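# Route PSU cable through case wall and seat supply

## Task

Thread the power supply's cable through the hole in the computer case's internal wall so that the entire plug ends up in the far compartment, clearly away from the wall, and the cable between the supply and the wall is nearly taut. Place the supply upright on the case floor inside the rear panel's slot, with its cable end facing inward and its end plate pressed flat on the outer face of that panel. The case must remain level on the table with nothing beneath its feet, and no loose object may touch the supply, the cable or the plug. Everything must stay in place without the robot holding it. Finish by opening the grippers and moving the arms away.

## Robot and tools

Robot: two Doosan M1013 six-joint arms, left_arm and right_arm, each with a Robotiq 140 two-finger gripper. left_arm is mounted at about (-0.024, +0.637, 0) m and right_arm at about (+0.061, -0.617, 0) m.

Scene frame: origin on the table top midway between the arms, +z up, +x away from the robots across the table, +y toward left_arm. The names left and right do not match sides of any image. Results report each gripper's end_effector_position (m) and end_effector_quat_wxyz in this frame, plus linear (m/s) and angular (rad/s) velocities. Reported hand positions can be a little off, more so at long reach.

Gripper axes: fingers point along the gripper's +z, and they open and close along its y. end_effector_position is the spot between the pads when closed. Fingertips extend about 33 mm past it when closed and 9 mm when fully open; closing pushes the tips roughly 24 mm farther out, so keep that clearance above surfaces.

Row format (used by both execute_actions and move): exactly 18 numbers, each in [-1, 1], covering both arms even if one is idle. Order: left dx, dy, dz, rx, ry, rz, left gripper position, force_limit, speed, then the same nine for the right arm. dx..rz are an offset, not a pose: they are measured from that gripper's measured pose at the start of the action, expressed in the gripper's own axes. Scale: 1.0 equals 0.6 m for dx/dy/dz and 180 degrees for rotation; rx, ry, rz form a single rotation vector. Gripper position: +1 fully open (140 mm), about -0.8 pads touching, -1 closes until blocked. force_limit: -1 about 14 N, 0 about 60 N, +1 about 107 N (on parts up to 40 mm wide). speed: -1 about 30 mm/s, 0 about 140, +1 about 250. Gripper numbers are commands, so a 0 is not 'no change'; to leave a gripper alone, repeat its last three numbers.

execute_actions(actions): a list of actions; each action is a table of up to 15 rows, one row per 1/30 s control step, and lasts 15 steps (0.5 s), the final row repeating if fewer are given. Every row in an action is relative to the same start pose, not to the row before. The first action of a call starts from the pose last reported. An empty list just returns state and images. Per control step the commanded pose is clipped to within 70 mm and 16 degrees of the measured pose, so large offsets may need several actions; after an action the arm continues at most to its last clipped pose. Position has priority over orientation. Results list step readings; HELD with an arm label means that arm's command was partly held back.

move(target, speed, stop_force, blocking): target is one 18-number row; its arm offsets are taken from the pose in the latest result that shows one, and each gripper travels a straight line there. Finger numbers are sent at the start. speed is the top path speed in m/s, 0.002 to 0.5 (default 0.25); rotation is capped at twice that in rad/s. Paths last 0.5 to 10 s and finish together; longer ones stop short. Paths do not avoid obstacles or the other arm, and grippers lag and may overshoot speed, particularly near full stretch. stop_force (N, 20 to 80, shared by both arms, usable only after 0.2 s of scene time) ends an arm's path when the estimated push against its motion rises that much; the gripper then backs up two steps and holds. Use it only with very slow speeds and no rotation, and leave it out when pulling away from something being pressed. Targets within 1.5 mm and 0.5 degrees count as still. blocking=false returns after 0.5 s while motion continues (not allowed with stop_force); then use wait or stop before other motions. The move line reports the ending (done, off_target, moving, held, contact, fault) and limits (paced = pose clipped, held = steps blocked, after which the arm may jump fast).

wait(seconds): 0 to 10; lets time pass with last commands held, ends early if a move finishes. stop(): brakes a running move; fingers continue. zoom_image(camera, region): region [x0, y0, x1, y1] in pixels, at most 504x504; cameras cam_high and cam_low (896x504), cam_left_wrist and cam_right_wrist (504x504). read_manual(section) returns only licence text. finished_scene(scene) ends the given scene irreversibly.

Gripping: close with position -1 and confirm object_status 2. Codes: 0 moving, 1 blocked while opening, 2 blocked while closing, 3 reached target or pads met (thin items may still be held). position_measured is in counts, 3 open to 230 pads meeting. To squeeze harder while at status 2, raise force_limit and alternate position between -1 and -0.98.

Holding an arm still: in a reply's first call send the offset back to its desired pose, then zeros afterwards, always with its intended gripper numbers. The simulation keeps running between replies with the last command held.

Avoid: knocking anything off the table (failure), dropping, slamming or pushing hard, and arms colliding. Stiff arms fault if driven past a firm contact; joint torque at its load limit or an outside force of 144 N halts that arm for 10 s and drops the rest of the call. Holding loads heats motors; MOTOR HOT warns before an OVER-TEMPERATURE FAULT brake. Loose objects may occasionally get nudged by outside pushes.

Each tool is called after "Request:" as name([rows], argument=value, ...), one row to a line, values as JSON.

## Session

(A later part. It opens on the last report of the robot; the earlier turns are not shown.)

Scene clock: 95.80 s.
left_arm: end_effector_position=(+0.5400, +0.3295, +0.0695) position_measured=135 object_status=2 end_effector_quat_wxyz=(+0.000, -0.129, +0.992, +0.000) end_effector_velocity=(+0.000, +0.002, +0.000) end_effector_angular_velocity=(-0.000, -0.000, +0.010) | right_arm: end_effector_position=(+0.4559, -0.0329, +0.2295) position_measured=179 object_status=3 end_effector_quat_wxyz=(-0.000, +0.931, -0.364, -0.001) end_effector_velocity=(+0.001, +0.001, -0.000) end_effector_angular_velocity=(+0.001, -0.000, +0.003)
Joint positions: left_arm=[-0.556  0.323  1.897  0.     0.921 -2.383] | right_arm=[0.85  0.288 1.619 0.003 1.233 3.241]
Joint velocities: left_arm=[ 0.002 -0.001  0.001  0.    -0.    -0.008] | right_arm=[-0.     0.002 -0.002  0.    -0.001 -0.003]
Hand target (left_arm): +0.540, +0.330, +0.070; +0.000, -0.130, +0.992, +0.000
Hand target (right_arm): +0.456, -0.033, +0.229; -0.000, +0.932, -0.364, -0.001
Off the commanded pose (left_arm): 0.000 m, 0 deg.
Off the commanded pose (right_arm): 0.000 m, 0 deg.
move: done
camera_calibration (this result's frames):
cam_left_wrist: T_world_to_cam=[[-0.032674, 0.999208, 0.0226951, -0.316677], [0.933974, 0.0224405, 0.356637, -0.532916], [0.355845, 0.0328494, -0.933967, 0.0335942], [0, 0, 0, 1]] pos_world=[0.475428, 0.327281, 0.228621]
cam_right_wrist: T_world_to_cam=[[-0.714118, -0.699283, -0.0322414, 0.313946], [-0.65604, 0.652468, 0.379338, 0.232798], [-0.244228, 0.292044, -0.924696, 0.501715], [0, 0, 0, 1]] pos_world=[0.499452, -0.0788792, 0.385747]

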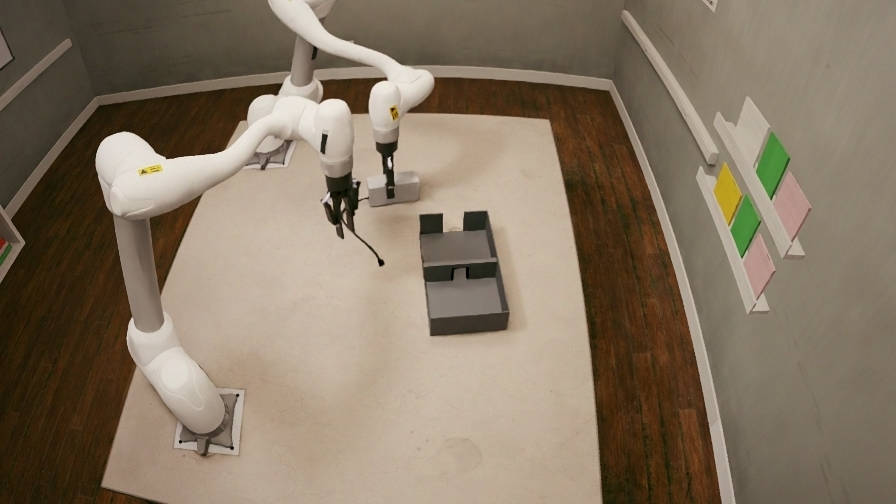

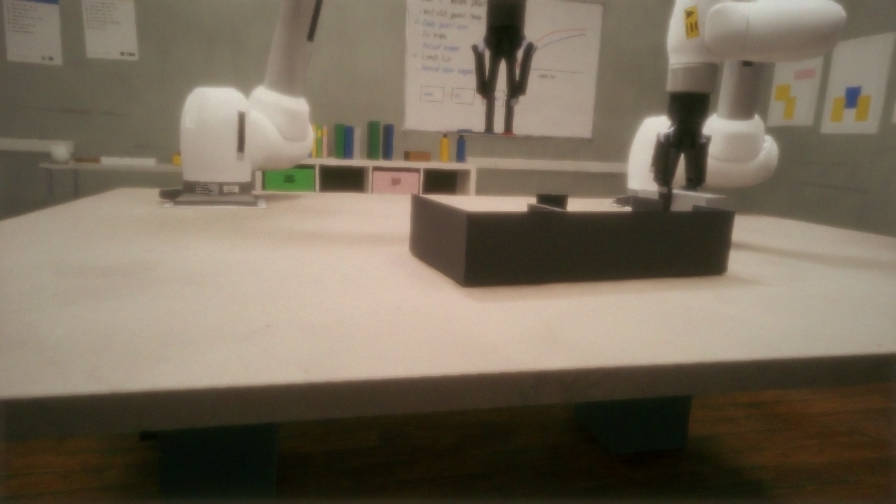

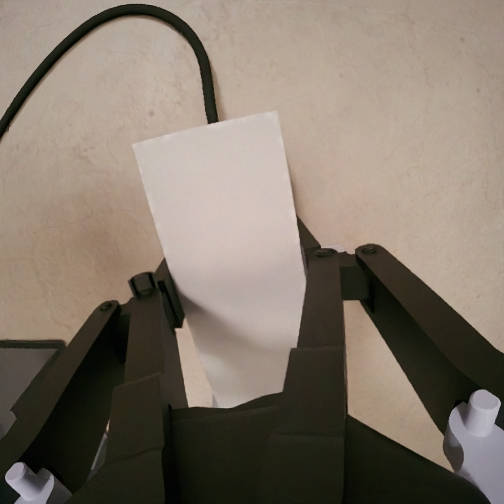

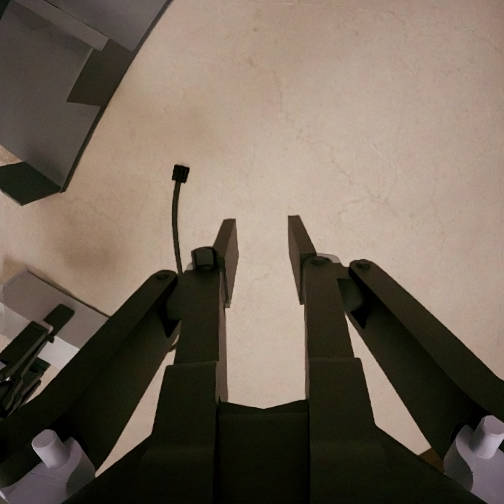

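Request:
move(target=[0,0,0,0,0,0,-1,0,0,-0.056,-0.193,0.23,0,0,0.07,-0.4,-0.4,-0.5], speed=0.15)

Scene clock: 115.73 s.
left_arm: end_effector_position=(+0.5400, +0.3295, +0.0696) position_measured=135 object_status=2 end_effector_quat_wxyz=(+0.000, -0.129, +0.992, +0.000) end_effector_velocity=(-0.000, +0.000, -0.001) end_effector_angular_velocity=(+0.001, +0.001, -0.000) | right_arm: end_effector_position=(+0.5092, +0.0751, +0.0915) position_measured=179 object_status=3 end_effector_quat_wxyz=(-0.000, +0.886, -0.464, -0.001) end_effector_velocity=(+0.000, +0.001, -0.001) end_effector_angular_velocity=(+0.001, -0.002, -0.000)
Joint positions: left_arm=[-0.556  0.323  1.897  0.     0.921 -2.383] | right_arm=[0.877 0.554 1.491 0.003 1.095 3.487]
Joint velocities: left_arm=[ 0.     0.001  0.     0.001 -0.    -0.   ] | right_arm=[ 0.001  0.002 -0.002 -0.001 -0.002  0.002]
Hand target (left_arm): +0.540, +0.329, +0.070; +0.000, -0.129, +0.992, +0.000
Hand target (right_arm): +0.509, +0.075, +0.091; -0.000, +0.886, -0.464, -0.001
Off the commanded pose (left_arm): 0.000 m, 0 deg.
Off the commanded pose (right_arm): 0.000 m, 0 deg.
move: done
camera_calibration (this result's frames):
cam_left_wrist: T_world_to_cam=[[-0.032662, 0.999209, 0.0226994, -0.316702], [0.93395, 0.0224256, 0.356699, -0.532929], [0.355908, 0.0328506, -0.933944, 0.0335803], [0, 0, 0, 1]] pos_world=[0.475434, 0.3273, 0.228646]
cam_right_wrist: T_world_to_cam=[[-0.849466, -0.526692, -0.0316853, 0.479048], [-0.497746, 0.779959, 0.37936, 0.159467], [-0.175092, 0.338024, -0.924707, 0.316919], [0, 0, 0, 1]] pos_world=[0.541799, 0.0208064, 0.24774]

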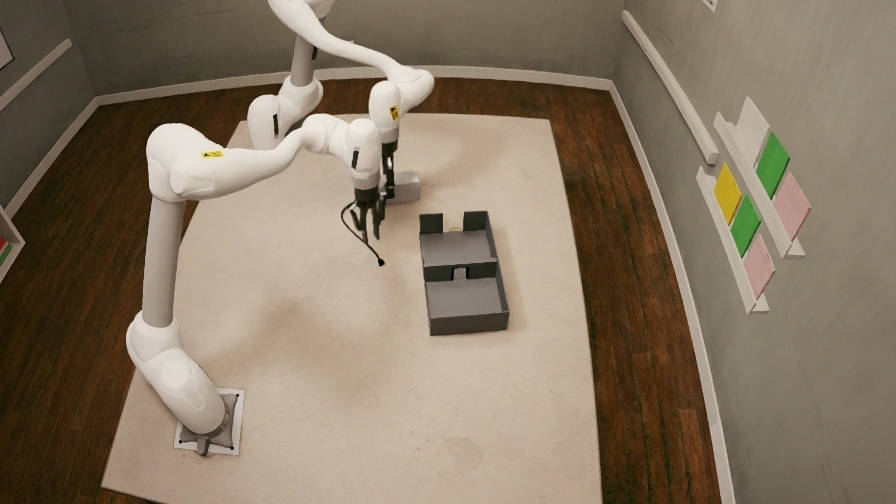

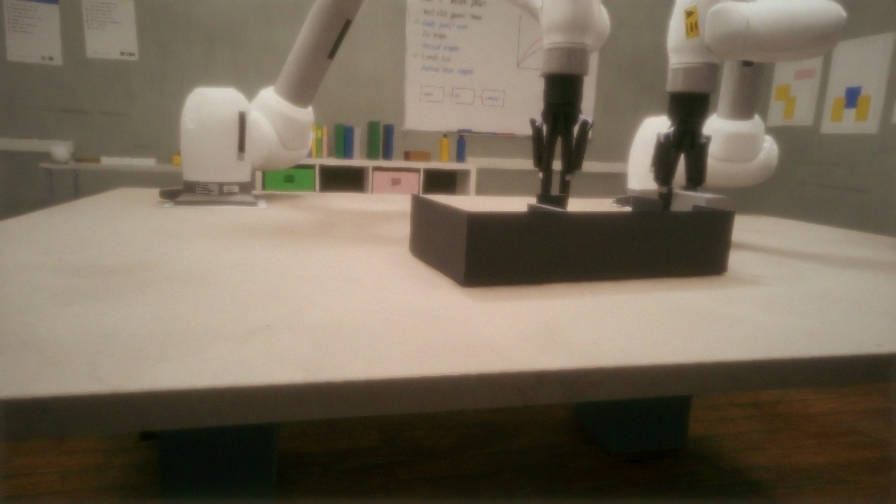

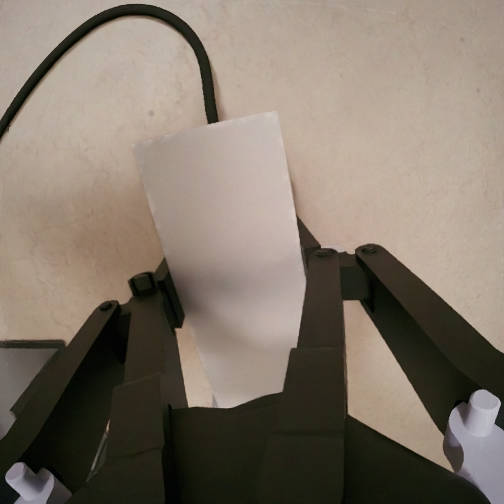

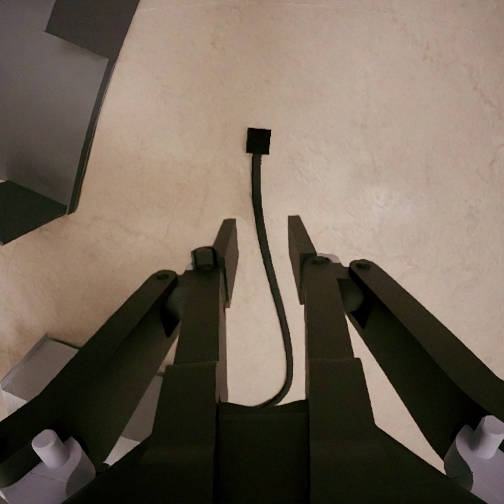

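Good. Descend and grip.

Request:
move(target=[0,0,0,0,0,0,-1,0,0,0,0,0.0915,0,0,0,-0.4,-0.4,-0.5], speed=0.05)

Request:
move(target=[0,0,0,0,0,0,-1,0,0,0,0,0,0,0,0,-1,-0.4,-0.5])

Request:
move(target=[0,0,-0.22,0,0,0,-1,0,0,0,0,-0.24,0,0,0,-1,-0.4,-0.5], speed=0.12)

Scene clock: 124.27 s.
left_arm: end_effector_position=(+0.5400, +0.3295, +0.0695) position_measured=135 object_status=2 end_effector_quat_wxyz=(+0.000, -0.129, +0.992, +0.000) end_effector_velocity=(-0.000, -0.000, -0.000) end_effector_angular_velocity=(-0.001, +0.001, +0.002) | right_arm: end_effector_position=(+0.5091, +0.0752, +0.0367) position_measured=179 object_status=3 end_effector_quat_wxyz=(-0.000, +0.886, -0.464, -0.001) end_effector_velocity=(-0.001, +0.000, -0.002) end_effector_angular_velocity=(-0.001, +0.000, +0.002)
Joint positions: left_arm=[-0.556  0.323  1.897  0.     0.921 -2.383] | right_arm=[0.877 0.598 1.53  0.003 1.013 3.487]
Joint velocities: left_arm=[ 0.     0.     0.    -0.001 -0.    -0.001] | right_arm=[ 0.002  0.001  0.001 -0.001 -0.002 -0.   ]
Hand target (left_arm): +0.540, +0.330, +0.070; +0.000, -0.129, +0.992, +0.000
Hand target (right_arm): +0.509, +0.075, +0.037; -0.000, +0.886, -0.464, -0.001
Off the commanded pose (left_arm): 0.000 m, 0 deg.
Off the commanded pose (right_arm): 0.000 m, 0 deg.
move: done
camera_calibration (this result's frames):
cam_left_wrist: T_world_to_cam=[[-0.0326739, 0.999208, 0.0226911, -0.316675], [0.933971, 0.0224417, 0.356643, -0.532918], [0.355851, 0.0328457, -0.933965, 0.0335916], [0, 0, 0, 1]] pos_world=[0.475429, 0.327281, 0.22862]
cam_right_wrist: T_world_to_cam=[[-0.8495, -0.526635, -0.0317063, 0.477287], [-0.497704, 0.779993, 0.379343, 0.180139], [-0.175045, 0.338032, -0.924713, 0.266209], [0, 0, 0, 1]] pos_world=[0.54171, 0.0208621, 0.192965]

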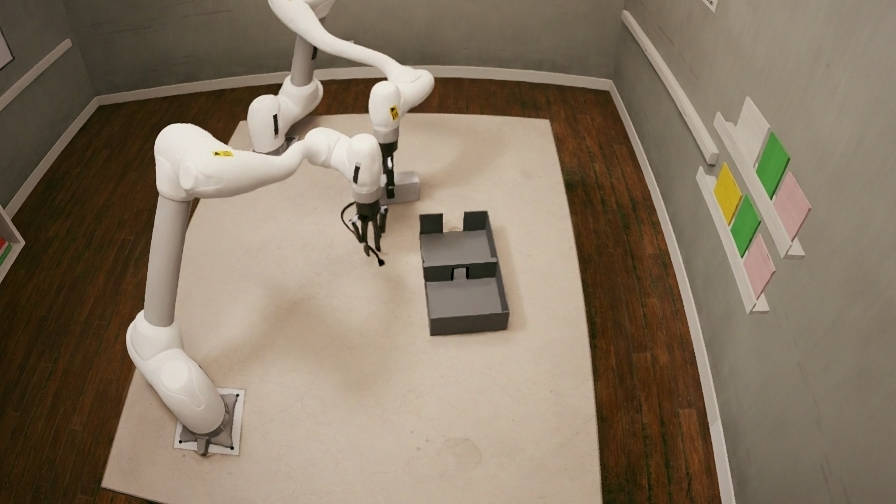

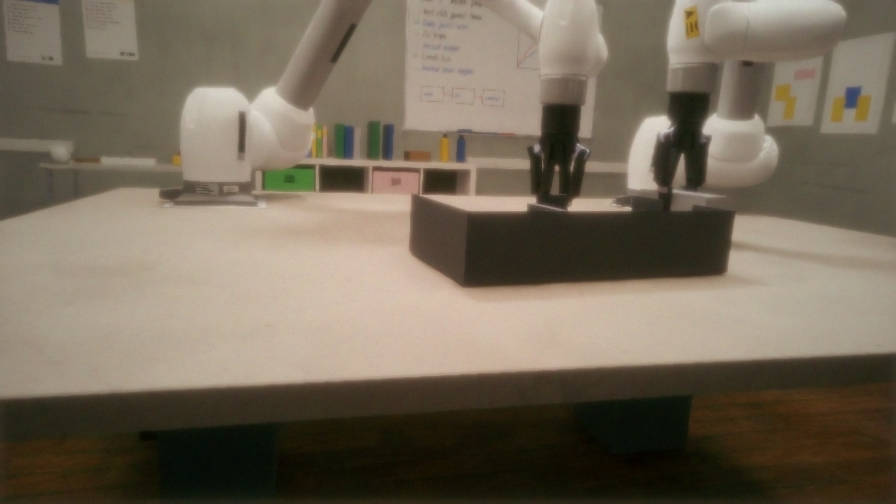

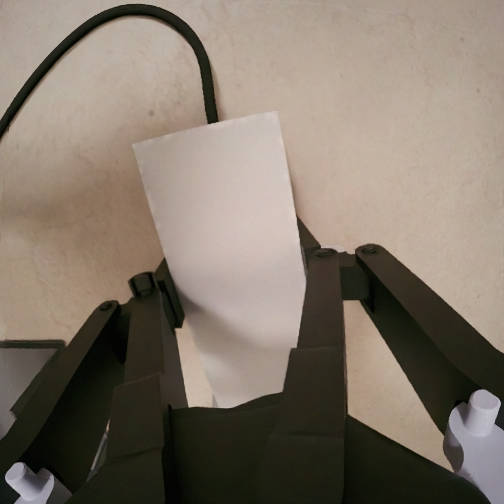

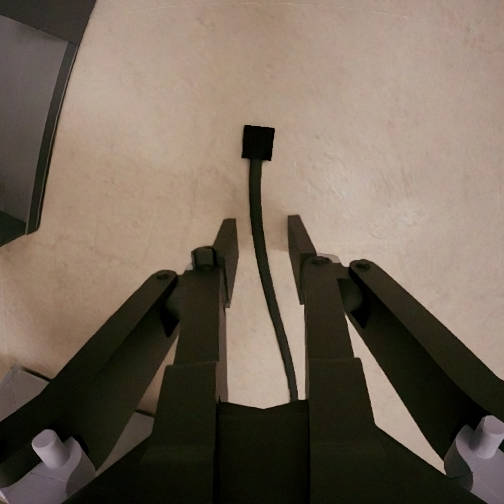

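Scene clock: 124.83 s.
left_arm: end_effector_position=(+0.5400, +0.3295, +0.0695) position_measured=135 object_status=2 end_effector_quat_wxyz=(+0.000, -0.129, +0.992, +0.000) end_effector_velocity=(-0.000, +0.000, -0.001) end_effector_angular_velocity=(+0.001, +0.000, -0.000) | right_arm: end_effector_position=(+0.5091, +0.0752, +0.0367) position_measured=223 object_status=2 end_effector_quat_wxyz=(-0.000, +0.886, -0.464, -0.001) end_effector_velocity=(+0.000, +0.000, -0.000) end_effector_angular_velocity=(+0.001, +0.000, -0.000)
Joint positions: left_arm=[-0.556  0.323  1.897  0.     0.921 -2.383] | right_arm=[0.877 0.598 1.53  0.003 1.013 3.487]
Joint velocities: left_arm=[-0.     0.001  0.     0.001 -0.    -0.001] | right_arm=[-0.     0.     0.     0.    -0.001 -0.   ]
Hand target (left_arm): +0.540, +0.329, +0.070; +0.000, -0.129, +0.992, +0.000
Hand target (right_arm): +0.509, +0.075, +0.037; -0.000, +0.886, -0.464, -0.001
Off the commanded pose (left_arm): 0.000 m, 0 deg.
Off the commanded pose (right_arm): 0.000 m, 0 deg.
move: done
camera_calibration (this result's frames):
cam_left_wrist: T_world_to_cam=[[-0.0326739, 0.999208, 0.0226912, -0.316675], [0.933971, 0.0224416, 0.356643, -0.532918], [0.355851, 0.0328458, -0.933965, 0.0335916], [0, 0, 0, 1]] pos_world=[0.475429, 0.327281, 0.22862]
cam_right_wrist: T_world_to_cam=[[-0.849497, -0.52664, -0.031702, 0.477283], [-0.497707, 0.779991, 0.379343, 0.180158], [-0.17505, 0.338029, -0.924713, 0.266169], [0, 0, 0, 1]] pos_world=[0.541709, 0.0208621, 0.192919]

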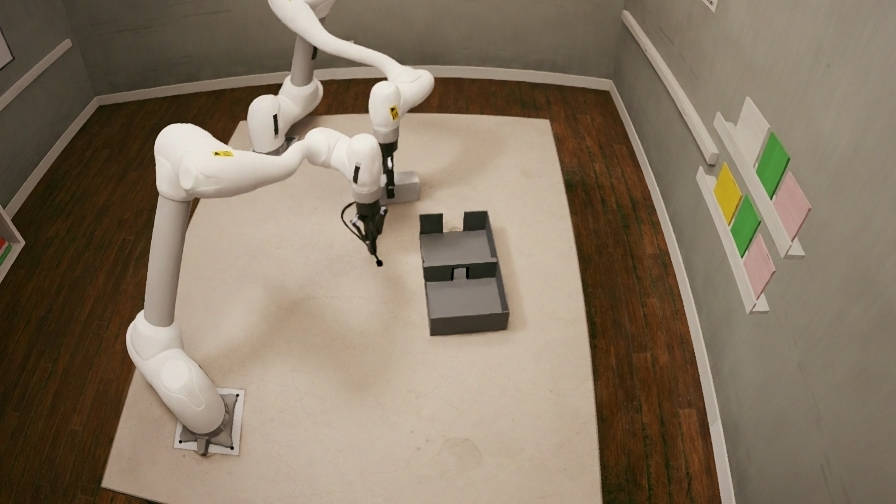

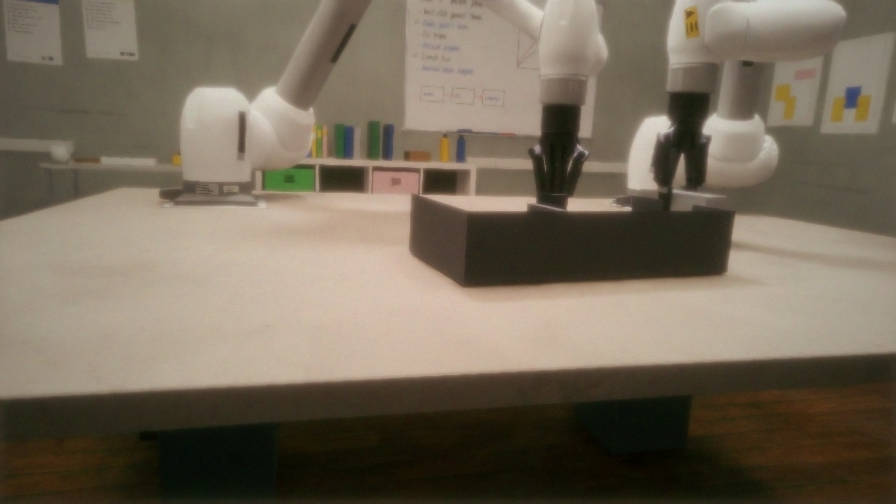

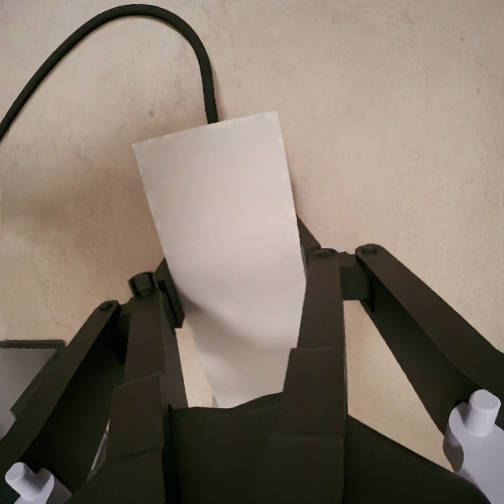

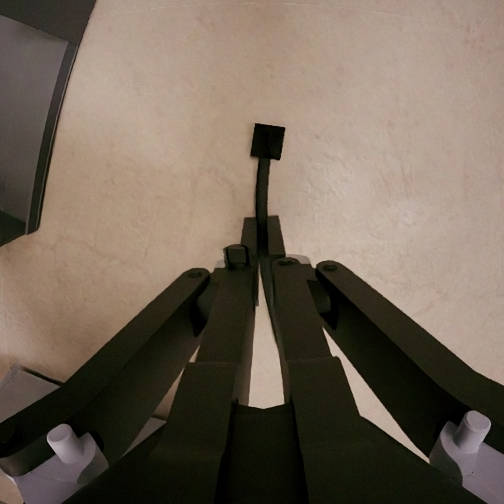

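Scene clock: 126.47 s.
left_arm: end_effector_position=(+0.5402, +0.3296, +0.2014) position_measured=135 object_status=2 end_effector_quat_wxyz=(+0.000, -0.129, +0.992, +0.000) end_effector_velocity=(-0.001, -0.000, +0.001) end_effector_angular_velocity=(-0.000, +0.003, +0.001) | right_arm: end_effector_position=(+0.5093, +0.0750, +0.1806) position_measured=223 object_status=2 end_effector_quat_wxyz=(-0.000, +0.886, -0.464, -0.001) end_effector_velocity=(-0.000, -0.000, +0.002) end_effector_angular_velocity=(-0.001, +0.000, +0.000)
Joint positions: left_arm=[-0.556  0.212  1.773  0.     1.157 -2.384] | right_arm=[0.877 0.497 1.409 0.003 1.234 3.487]
Joint velocities: left_arm=[ 0.    -0.    -0.001 -0.002  0.004 -0.   ] | right_arm=[ 0.    -0.001 -0.002 -0.     0.003 -0.   ]
Hand target (left_arm): +0.540, +0.330, +0.202; +0.000, -0.129, +0.992, +0.000
Hand target (right_arm): +0.509, +0.075, +0.181; -0.000, +0.886, -0.464, -0.001
Off the commanded pose (left_arm): 0.000 m, 0 deg.
Off the commanded pose (right_arm): 0.000 m, 0 deg.
move: done
camera_calibration (this result's frames):
cam_left_wrist: T_world_to_cam=[[-0.0329546, 0.999195, 0.0228754, -0.319644], [0.933932, 0.0226351, 0.356734, -0.58019], [0.355929, 0.0331201, -0.933926, 0.156528], [0, 0, 0, 1]] pos_world=[0.475611, 0.327335, 0.360472]
cam_right_wrist: T_world_to_cam=[[-0.849431, -0.526748, -0.0316685, 0.481911], [-0.497787, 0.779921, 0.379384, 0.125833], [-0.175141, 0.338025, -0.924697, 0.399378], [0, 0, 0, 1]] pos_world=[0.541936, 0.020706, 0.336826]

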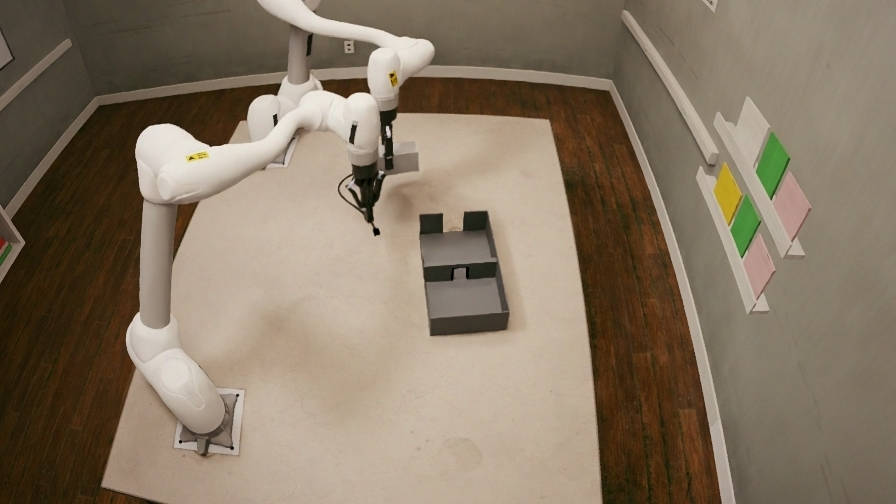

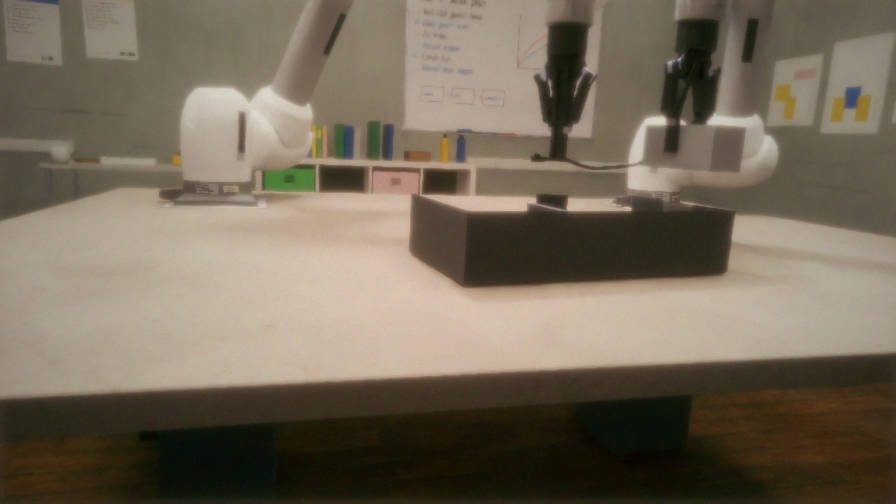

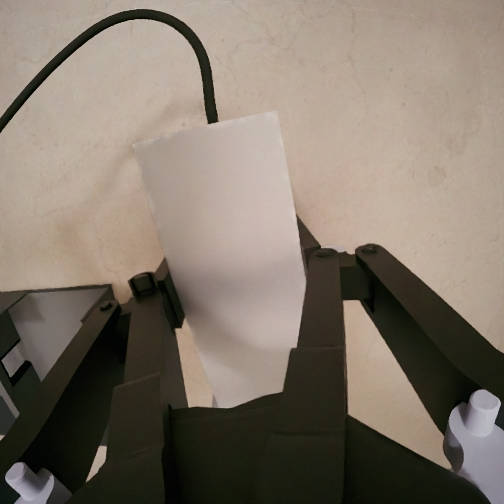

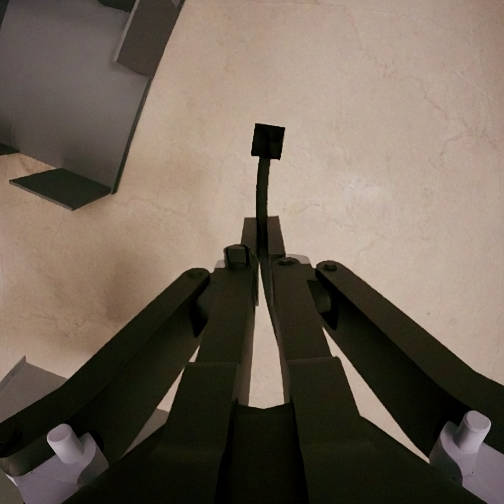

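Request:
move(target=[-0.349,0.079,0,0,0,-0.467,-1,0,0,0.232,-0.379,0,0,0,0.143,-1,-0.4,-0.5], speed=0.2)

Scene clock: 136.80 s.
left_arm: end_effector_position=(+0.7301, +0.4295, +0.2012) position_measured=135 object_status=2 end_effector_quat_wxyz=(-0.000, +0.760, -0.650, -0.000) end_effector_velocity=(+0.001, +0.001, -0.001) end_effector_angular_velocity=(+0.002, +0.003, +0.009) | right_arm: end_effector_position=(+0.7754, +0.0904, +0.1801) position_measured=223 object_status=2 end_effector_quat_wxyz=(-0.000, +0.761, -0.649, -0.001) end_effector_velocity=(+0.002, +0.001, +0.000) end_effector_angular_velocity=(+0.001, -0.001, -0.003)
Joint positions: left_arm=[-0.316  0.423  1.484  0.001  1.235 -3.61 ] | right_arm=[0.669 0.811 0.879 0.002 1.451 3.729]
Joint velocities: left_arm=[ 0.001  0.003 -0.003  0.001  0.004 -0.008] | right_arm=[-0.001  0.003 -0.006  0.     0.002  0.002]
Hand target (left_arm): +0.730, +0.430, +0.201; -0.000, +0.760, -0.650, -0.000
Hand target (right_arm): +0.776, +0.090, +0.180; -0.000, +0.760, -0.649, -0.001
Off the commanded pose (left_arm): 0.001 m, 0 deg.
Off the commanded pose (right_arm): 0.000 m, 0 deg.
move: done
camera_calibration (this result's frames):
cam_left_wrist: T_world_to_cam=[[-0.997199, 0.0713285, 0.0224975, 0.689357], [0.0746534, 0.930926, 0.357495, -0.522608], [0.00455603, 0.358174, -0.933644, 0.202295], [0, 0, 0, 1]] pos_world=[0.725519, 0.364882, 0.360193]
cam_right_wrist: T_world_to_cam=[[-0.993881, -0.105981, -0.0311295, 0.78984], [-0.109856, 0.918984, 0.378681, -0.0668017], [-0.0115256, 0.379784, -0.925003, 0.309729], [0, 0, 0, 1]] pos_world=[0.781238, 0.0274682, 0.336384]

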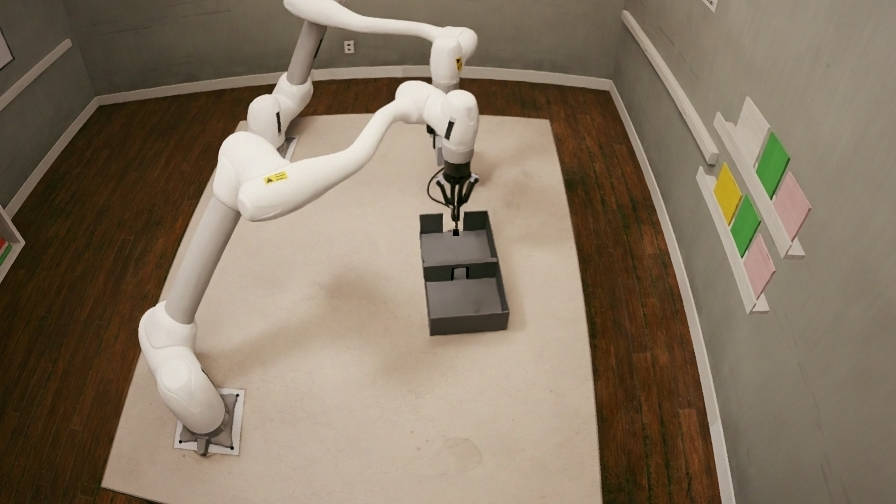

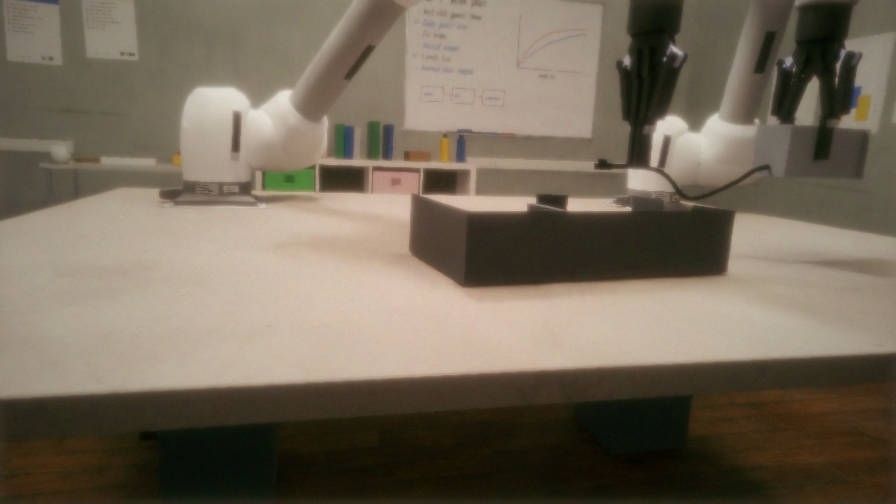

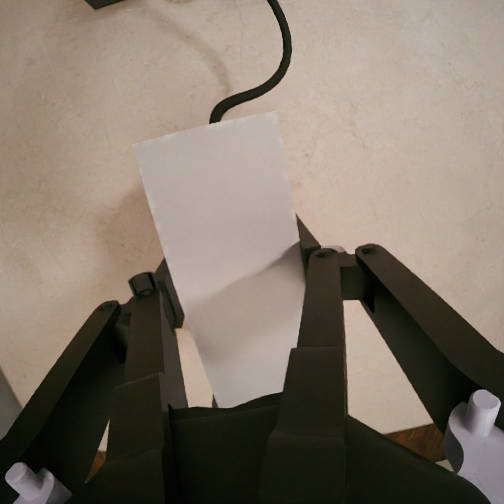

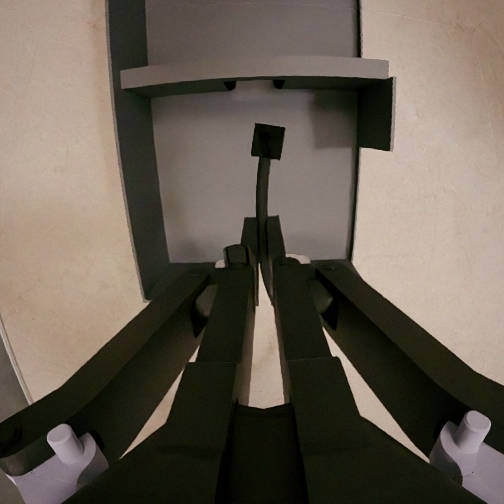

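Request:
move(target=[0,-0.02,0.08,0,0,0,-1,0,0,0.03,-0.013,0.158,0,0,0,-1,-0.4,-0.5], speed=0.06)

Request:
zoom_image(camera="cam_high", region=[410,190,530,300])

Scene clock: 146.00 s.
left_arm: end_effector_position=(+0.7418, +0.4313, +0.1532) position_measured=135 object_status=2 end_effector_quat_wxyz=(-0.000, +0.760, -0.650, -0.000) end_effector_velocity=(-0.000, +0.000, -0.002) end_effector_angular_velocity=(+0.001, +0.002, +0.001) | right_arm: end_effector_position=(+0.7858, +0.0740, +0.0854) position_measured=223 object_status=2 end_effector_quat_wxyz=(-0.000, +0.761, -0.649, -0.001) end_effector_velocity=(+0.001, -0.002, -0.002) end_effector_angular_velocity=(-0.001, +0.001, -0.002)
Joint positions: left_arm=[-0.309  0.467  1.509  0.001  1.166 -3.604] | right_arm=[0.65  0.84  0.999 0.002 1.302 3.71 ]
Joint velocities: left_arm=[-0.     0.002  0.001  0.001 -0.    -0.001] | right_arm=[-0.003  0.001  0.002 -0.    -0.001 -0.   ]
Hand target (left_arm): +0.742, +0.431, +0.153; -0.000, +0.760, -0.650, -0.000
Hand target (right_arm): +0.786, +0.074, +0.085; -0.000, +0.761, -0.649, -0.001
Off the commanded pose (left_arm): 0.000 m, 0 deg.
Off the commanded pose (right_arm): 0.000 m, 0 deg.
move: done
camera_calibration (this result's frames):
cam_left_wrist: T_world_to_cam=[[-0.997191, 0.0714459, 0.0224886, 0.701993], [0.0747597, 0.930908, 0.35752, -0.508166], [0.00460851, 0.358197, -0.933635, 0.156779], [0, 0, 0, 1]] pos_world=[0.737289, 0.366744, 0.312267]
cam_right_wrist: T_world_to_cam=[[-0.993887, -0.105903, -0.0312023, 0.795531], [-0.109812, 0.919014, 0.378622, -0.0147252], [-0.011422, 0.379734, -0.925025, 0.228448], [0, 0, 0, 1]] pos_world=[0.79166, 0.0110324, 0.241718]

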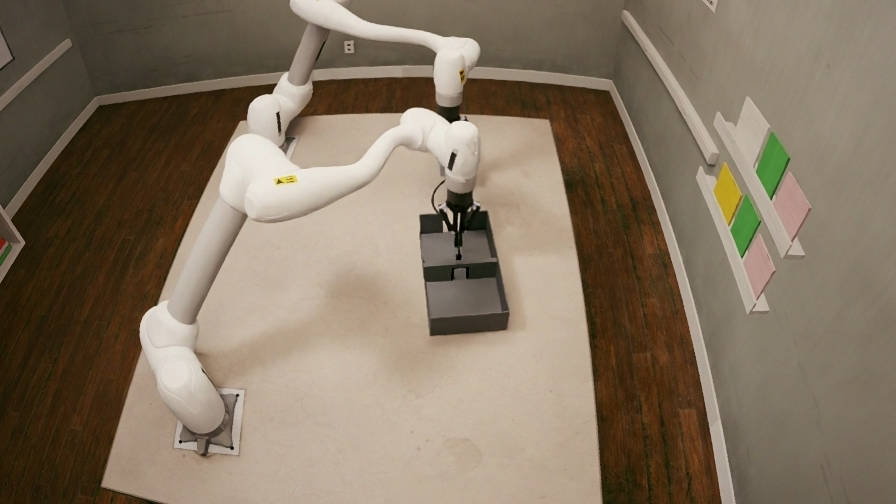

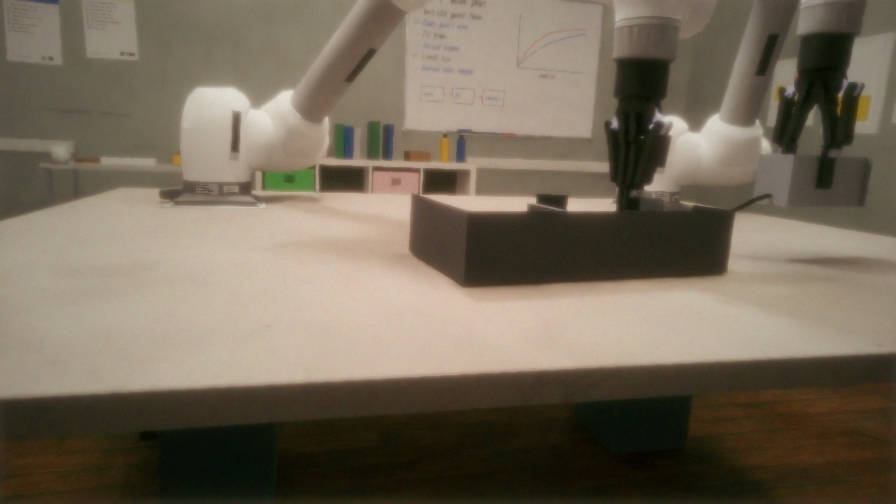

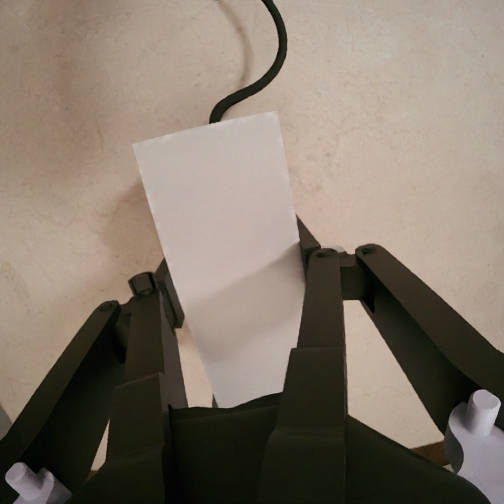

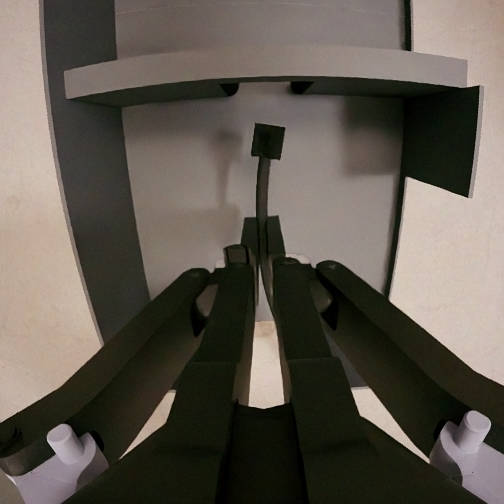

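Region (410, 190, 530, 300) of cam_high's 896x504 image, scaled by 4.200, with more detail than that image has; it fills the top 462 rows of this view, and the rest is white.

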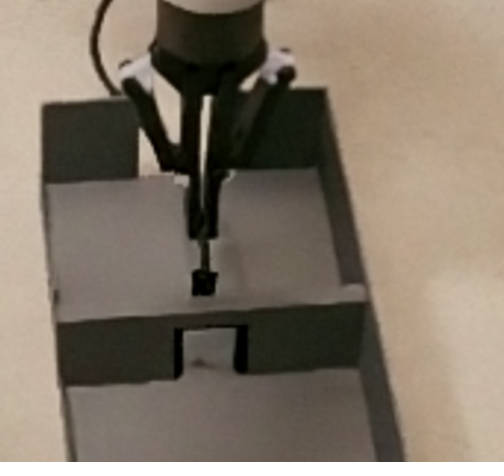

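Request:
move(target=[0.06,0,0,0,0,0,-1,0,0,0.085,-0.004,0.017,0,0,0,-1,-0.4,-0.5], speed=0.025, stop_force=20)

Request:
zoom_image(camera="cam_high", region=[410,190,530,300])

Scene clock: 154.03 s.
left_arm: end_effector_position=(+0.7475, +0.3958, +0.1532) position_measured=135 object_status=2 end_effector_quat_wxyz=(-0.000, +0.760, -0.650, -0.000) end_effector_velocity=(-0.000, -0.002, +0.000) end_effector_angular_velocity=(-0.002, -0.000, -0.000) | right_arm: end_effector_position=(+0.7962, +0.0241, +0.0752) position_measured=223 object_status=2 end_effector_quat_wxyz=(-0.000, +0.761, -0.649, -0.001) end_effector_velocity=(+0.000, -0.001, -0.000) end_effector_angular_velocity=(+0.000, -0.001, +0.001)
Joint positions: left_arm=[-0.349  0.49   1.473  0.001  1.179 -3.643] | right_arm=[0.605 0.799 1.094 0.002 1.249 3.665]
Joint velocities: left_arm=[-0.002 -0.    -0.    -0.002 -0.001 -0.001] | right_arm=[-0.001 -0.001  0.002 -0.    -0.002 -0.001]
Hand target (left_arm): +0.747, +0.396, +0.153; -0.000, +0.760, -0.650, -0.000
Hand target (right_arm): +0.796, +0.024, +0.075; -0.000, +0.761, -0.649, -0.001
Off the commanded pose (left_arm): 0.000 m, 0 deg.
Off the commanded pose (right_arm): 0.000 m, 0 deg.
move: done
camera_calibration (this result's frames):
cam_left_wrist: T_world_to_cam=[[-0.997193, 0.0714217, 0.022452, 0.710144], [0.0747244, 0.930944, 0.357436, -0.475512], [0.00462715, 0.35811, -0.933668, 0.169496], [0, 0, 0, 1]] pos_world=[0.742899, 0.331257, 0.312274]
cam_right_wrist: T_world_to_cam=[[-0.993886, -0.105884, -0.0312998, 0.800309], [-0.109832, 0.919054, 0.378519, 0.0361524], [-0.011313, 0.379643, -0.925064, 0.237971], [0, 0, 0, 1]] pos_world=[0.802079, -0.0388302, 0.231504]

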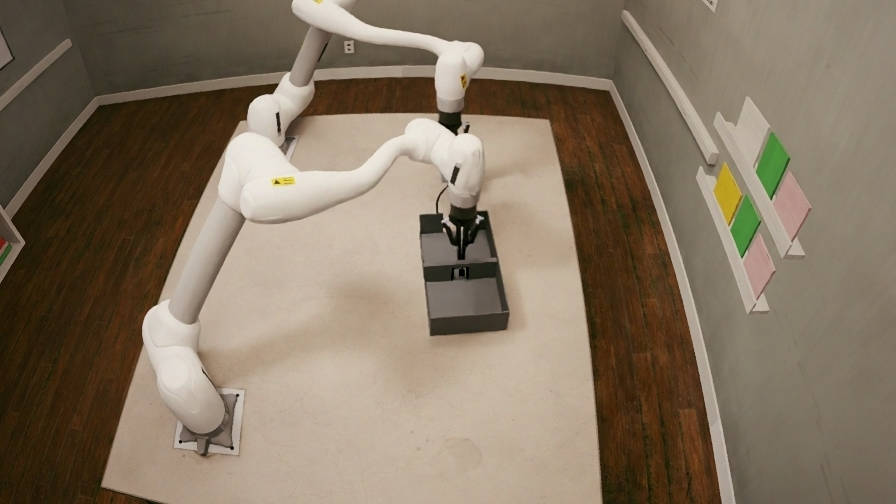

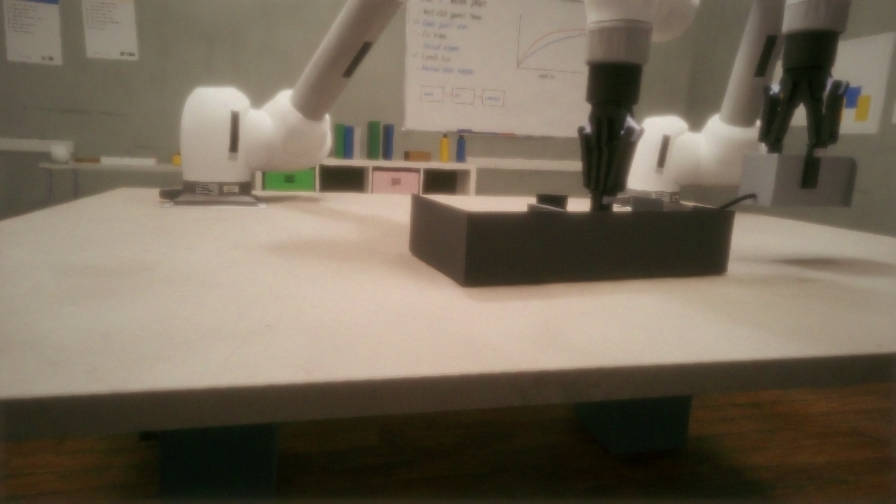

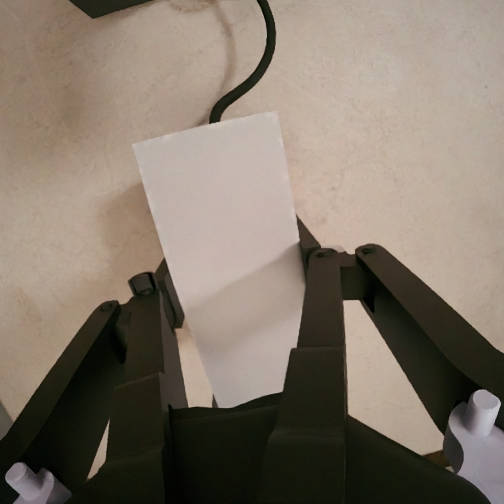

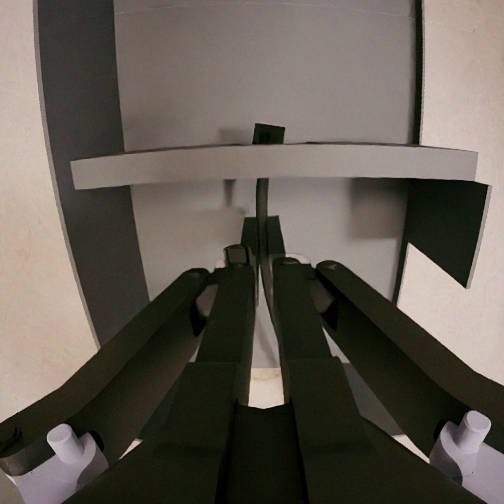

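Region (410, 190, 530, 300) of cam_high's 896x504 image, scaled by 4.200, with more detail than that image has; it fills the top 462 rows of this view, and the rest is white.

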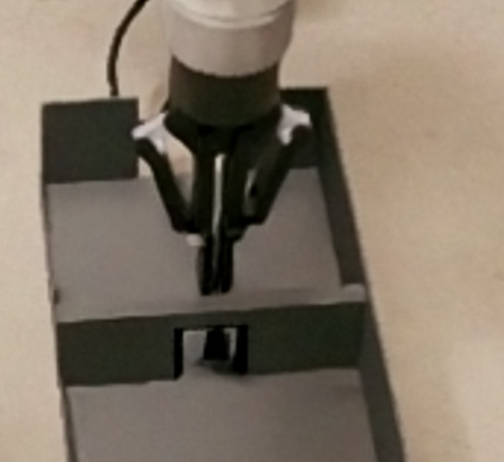

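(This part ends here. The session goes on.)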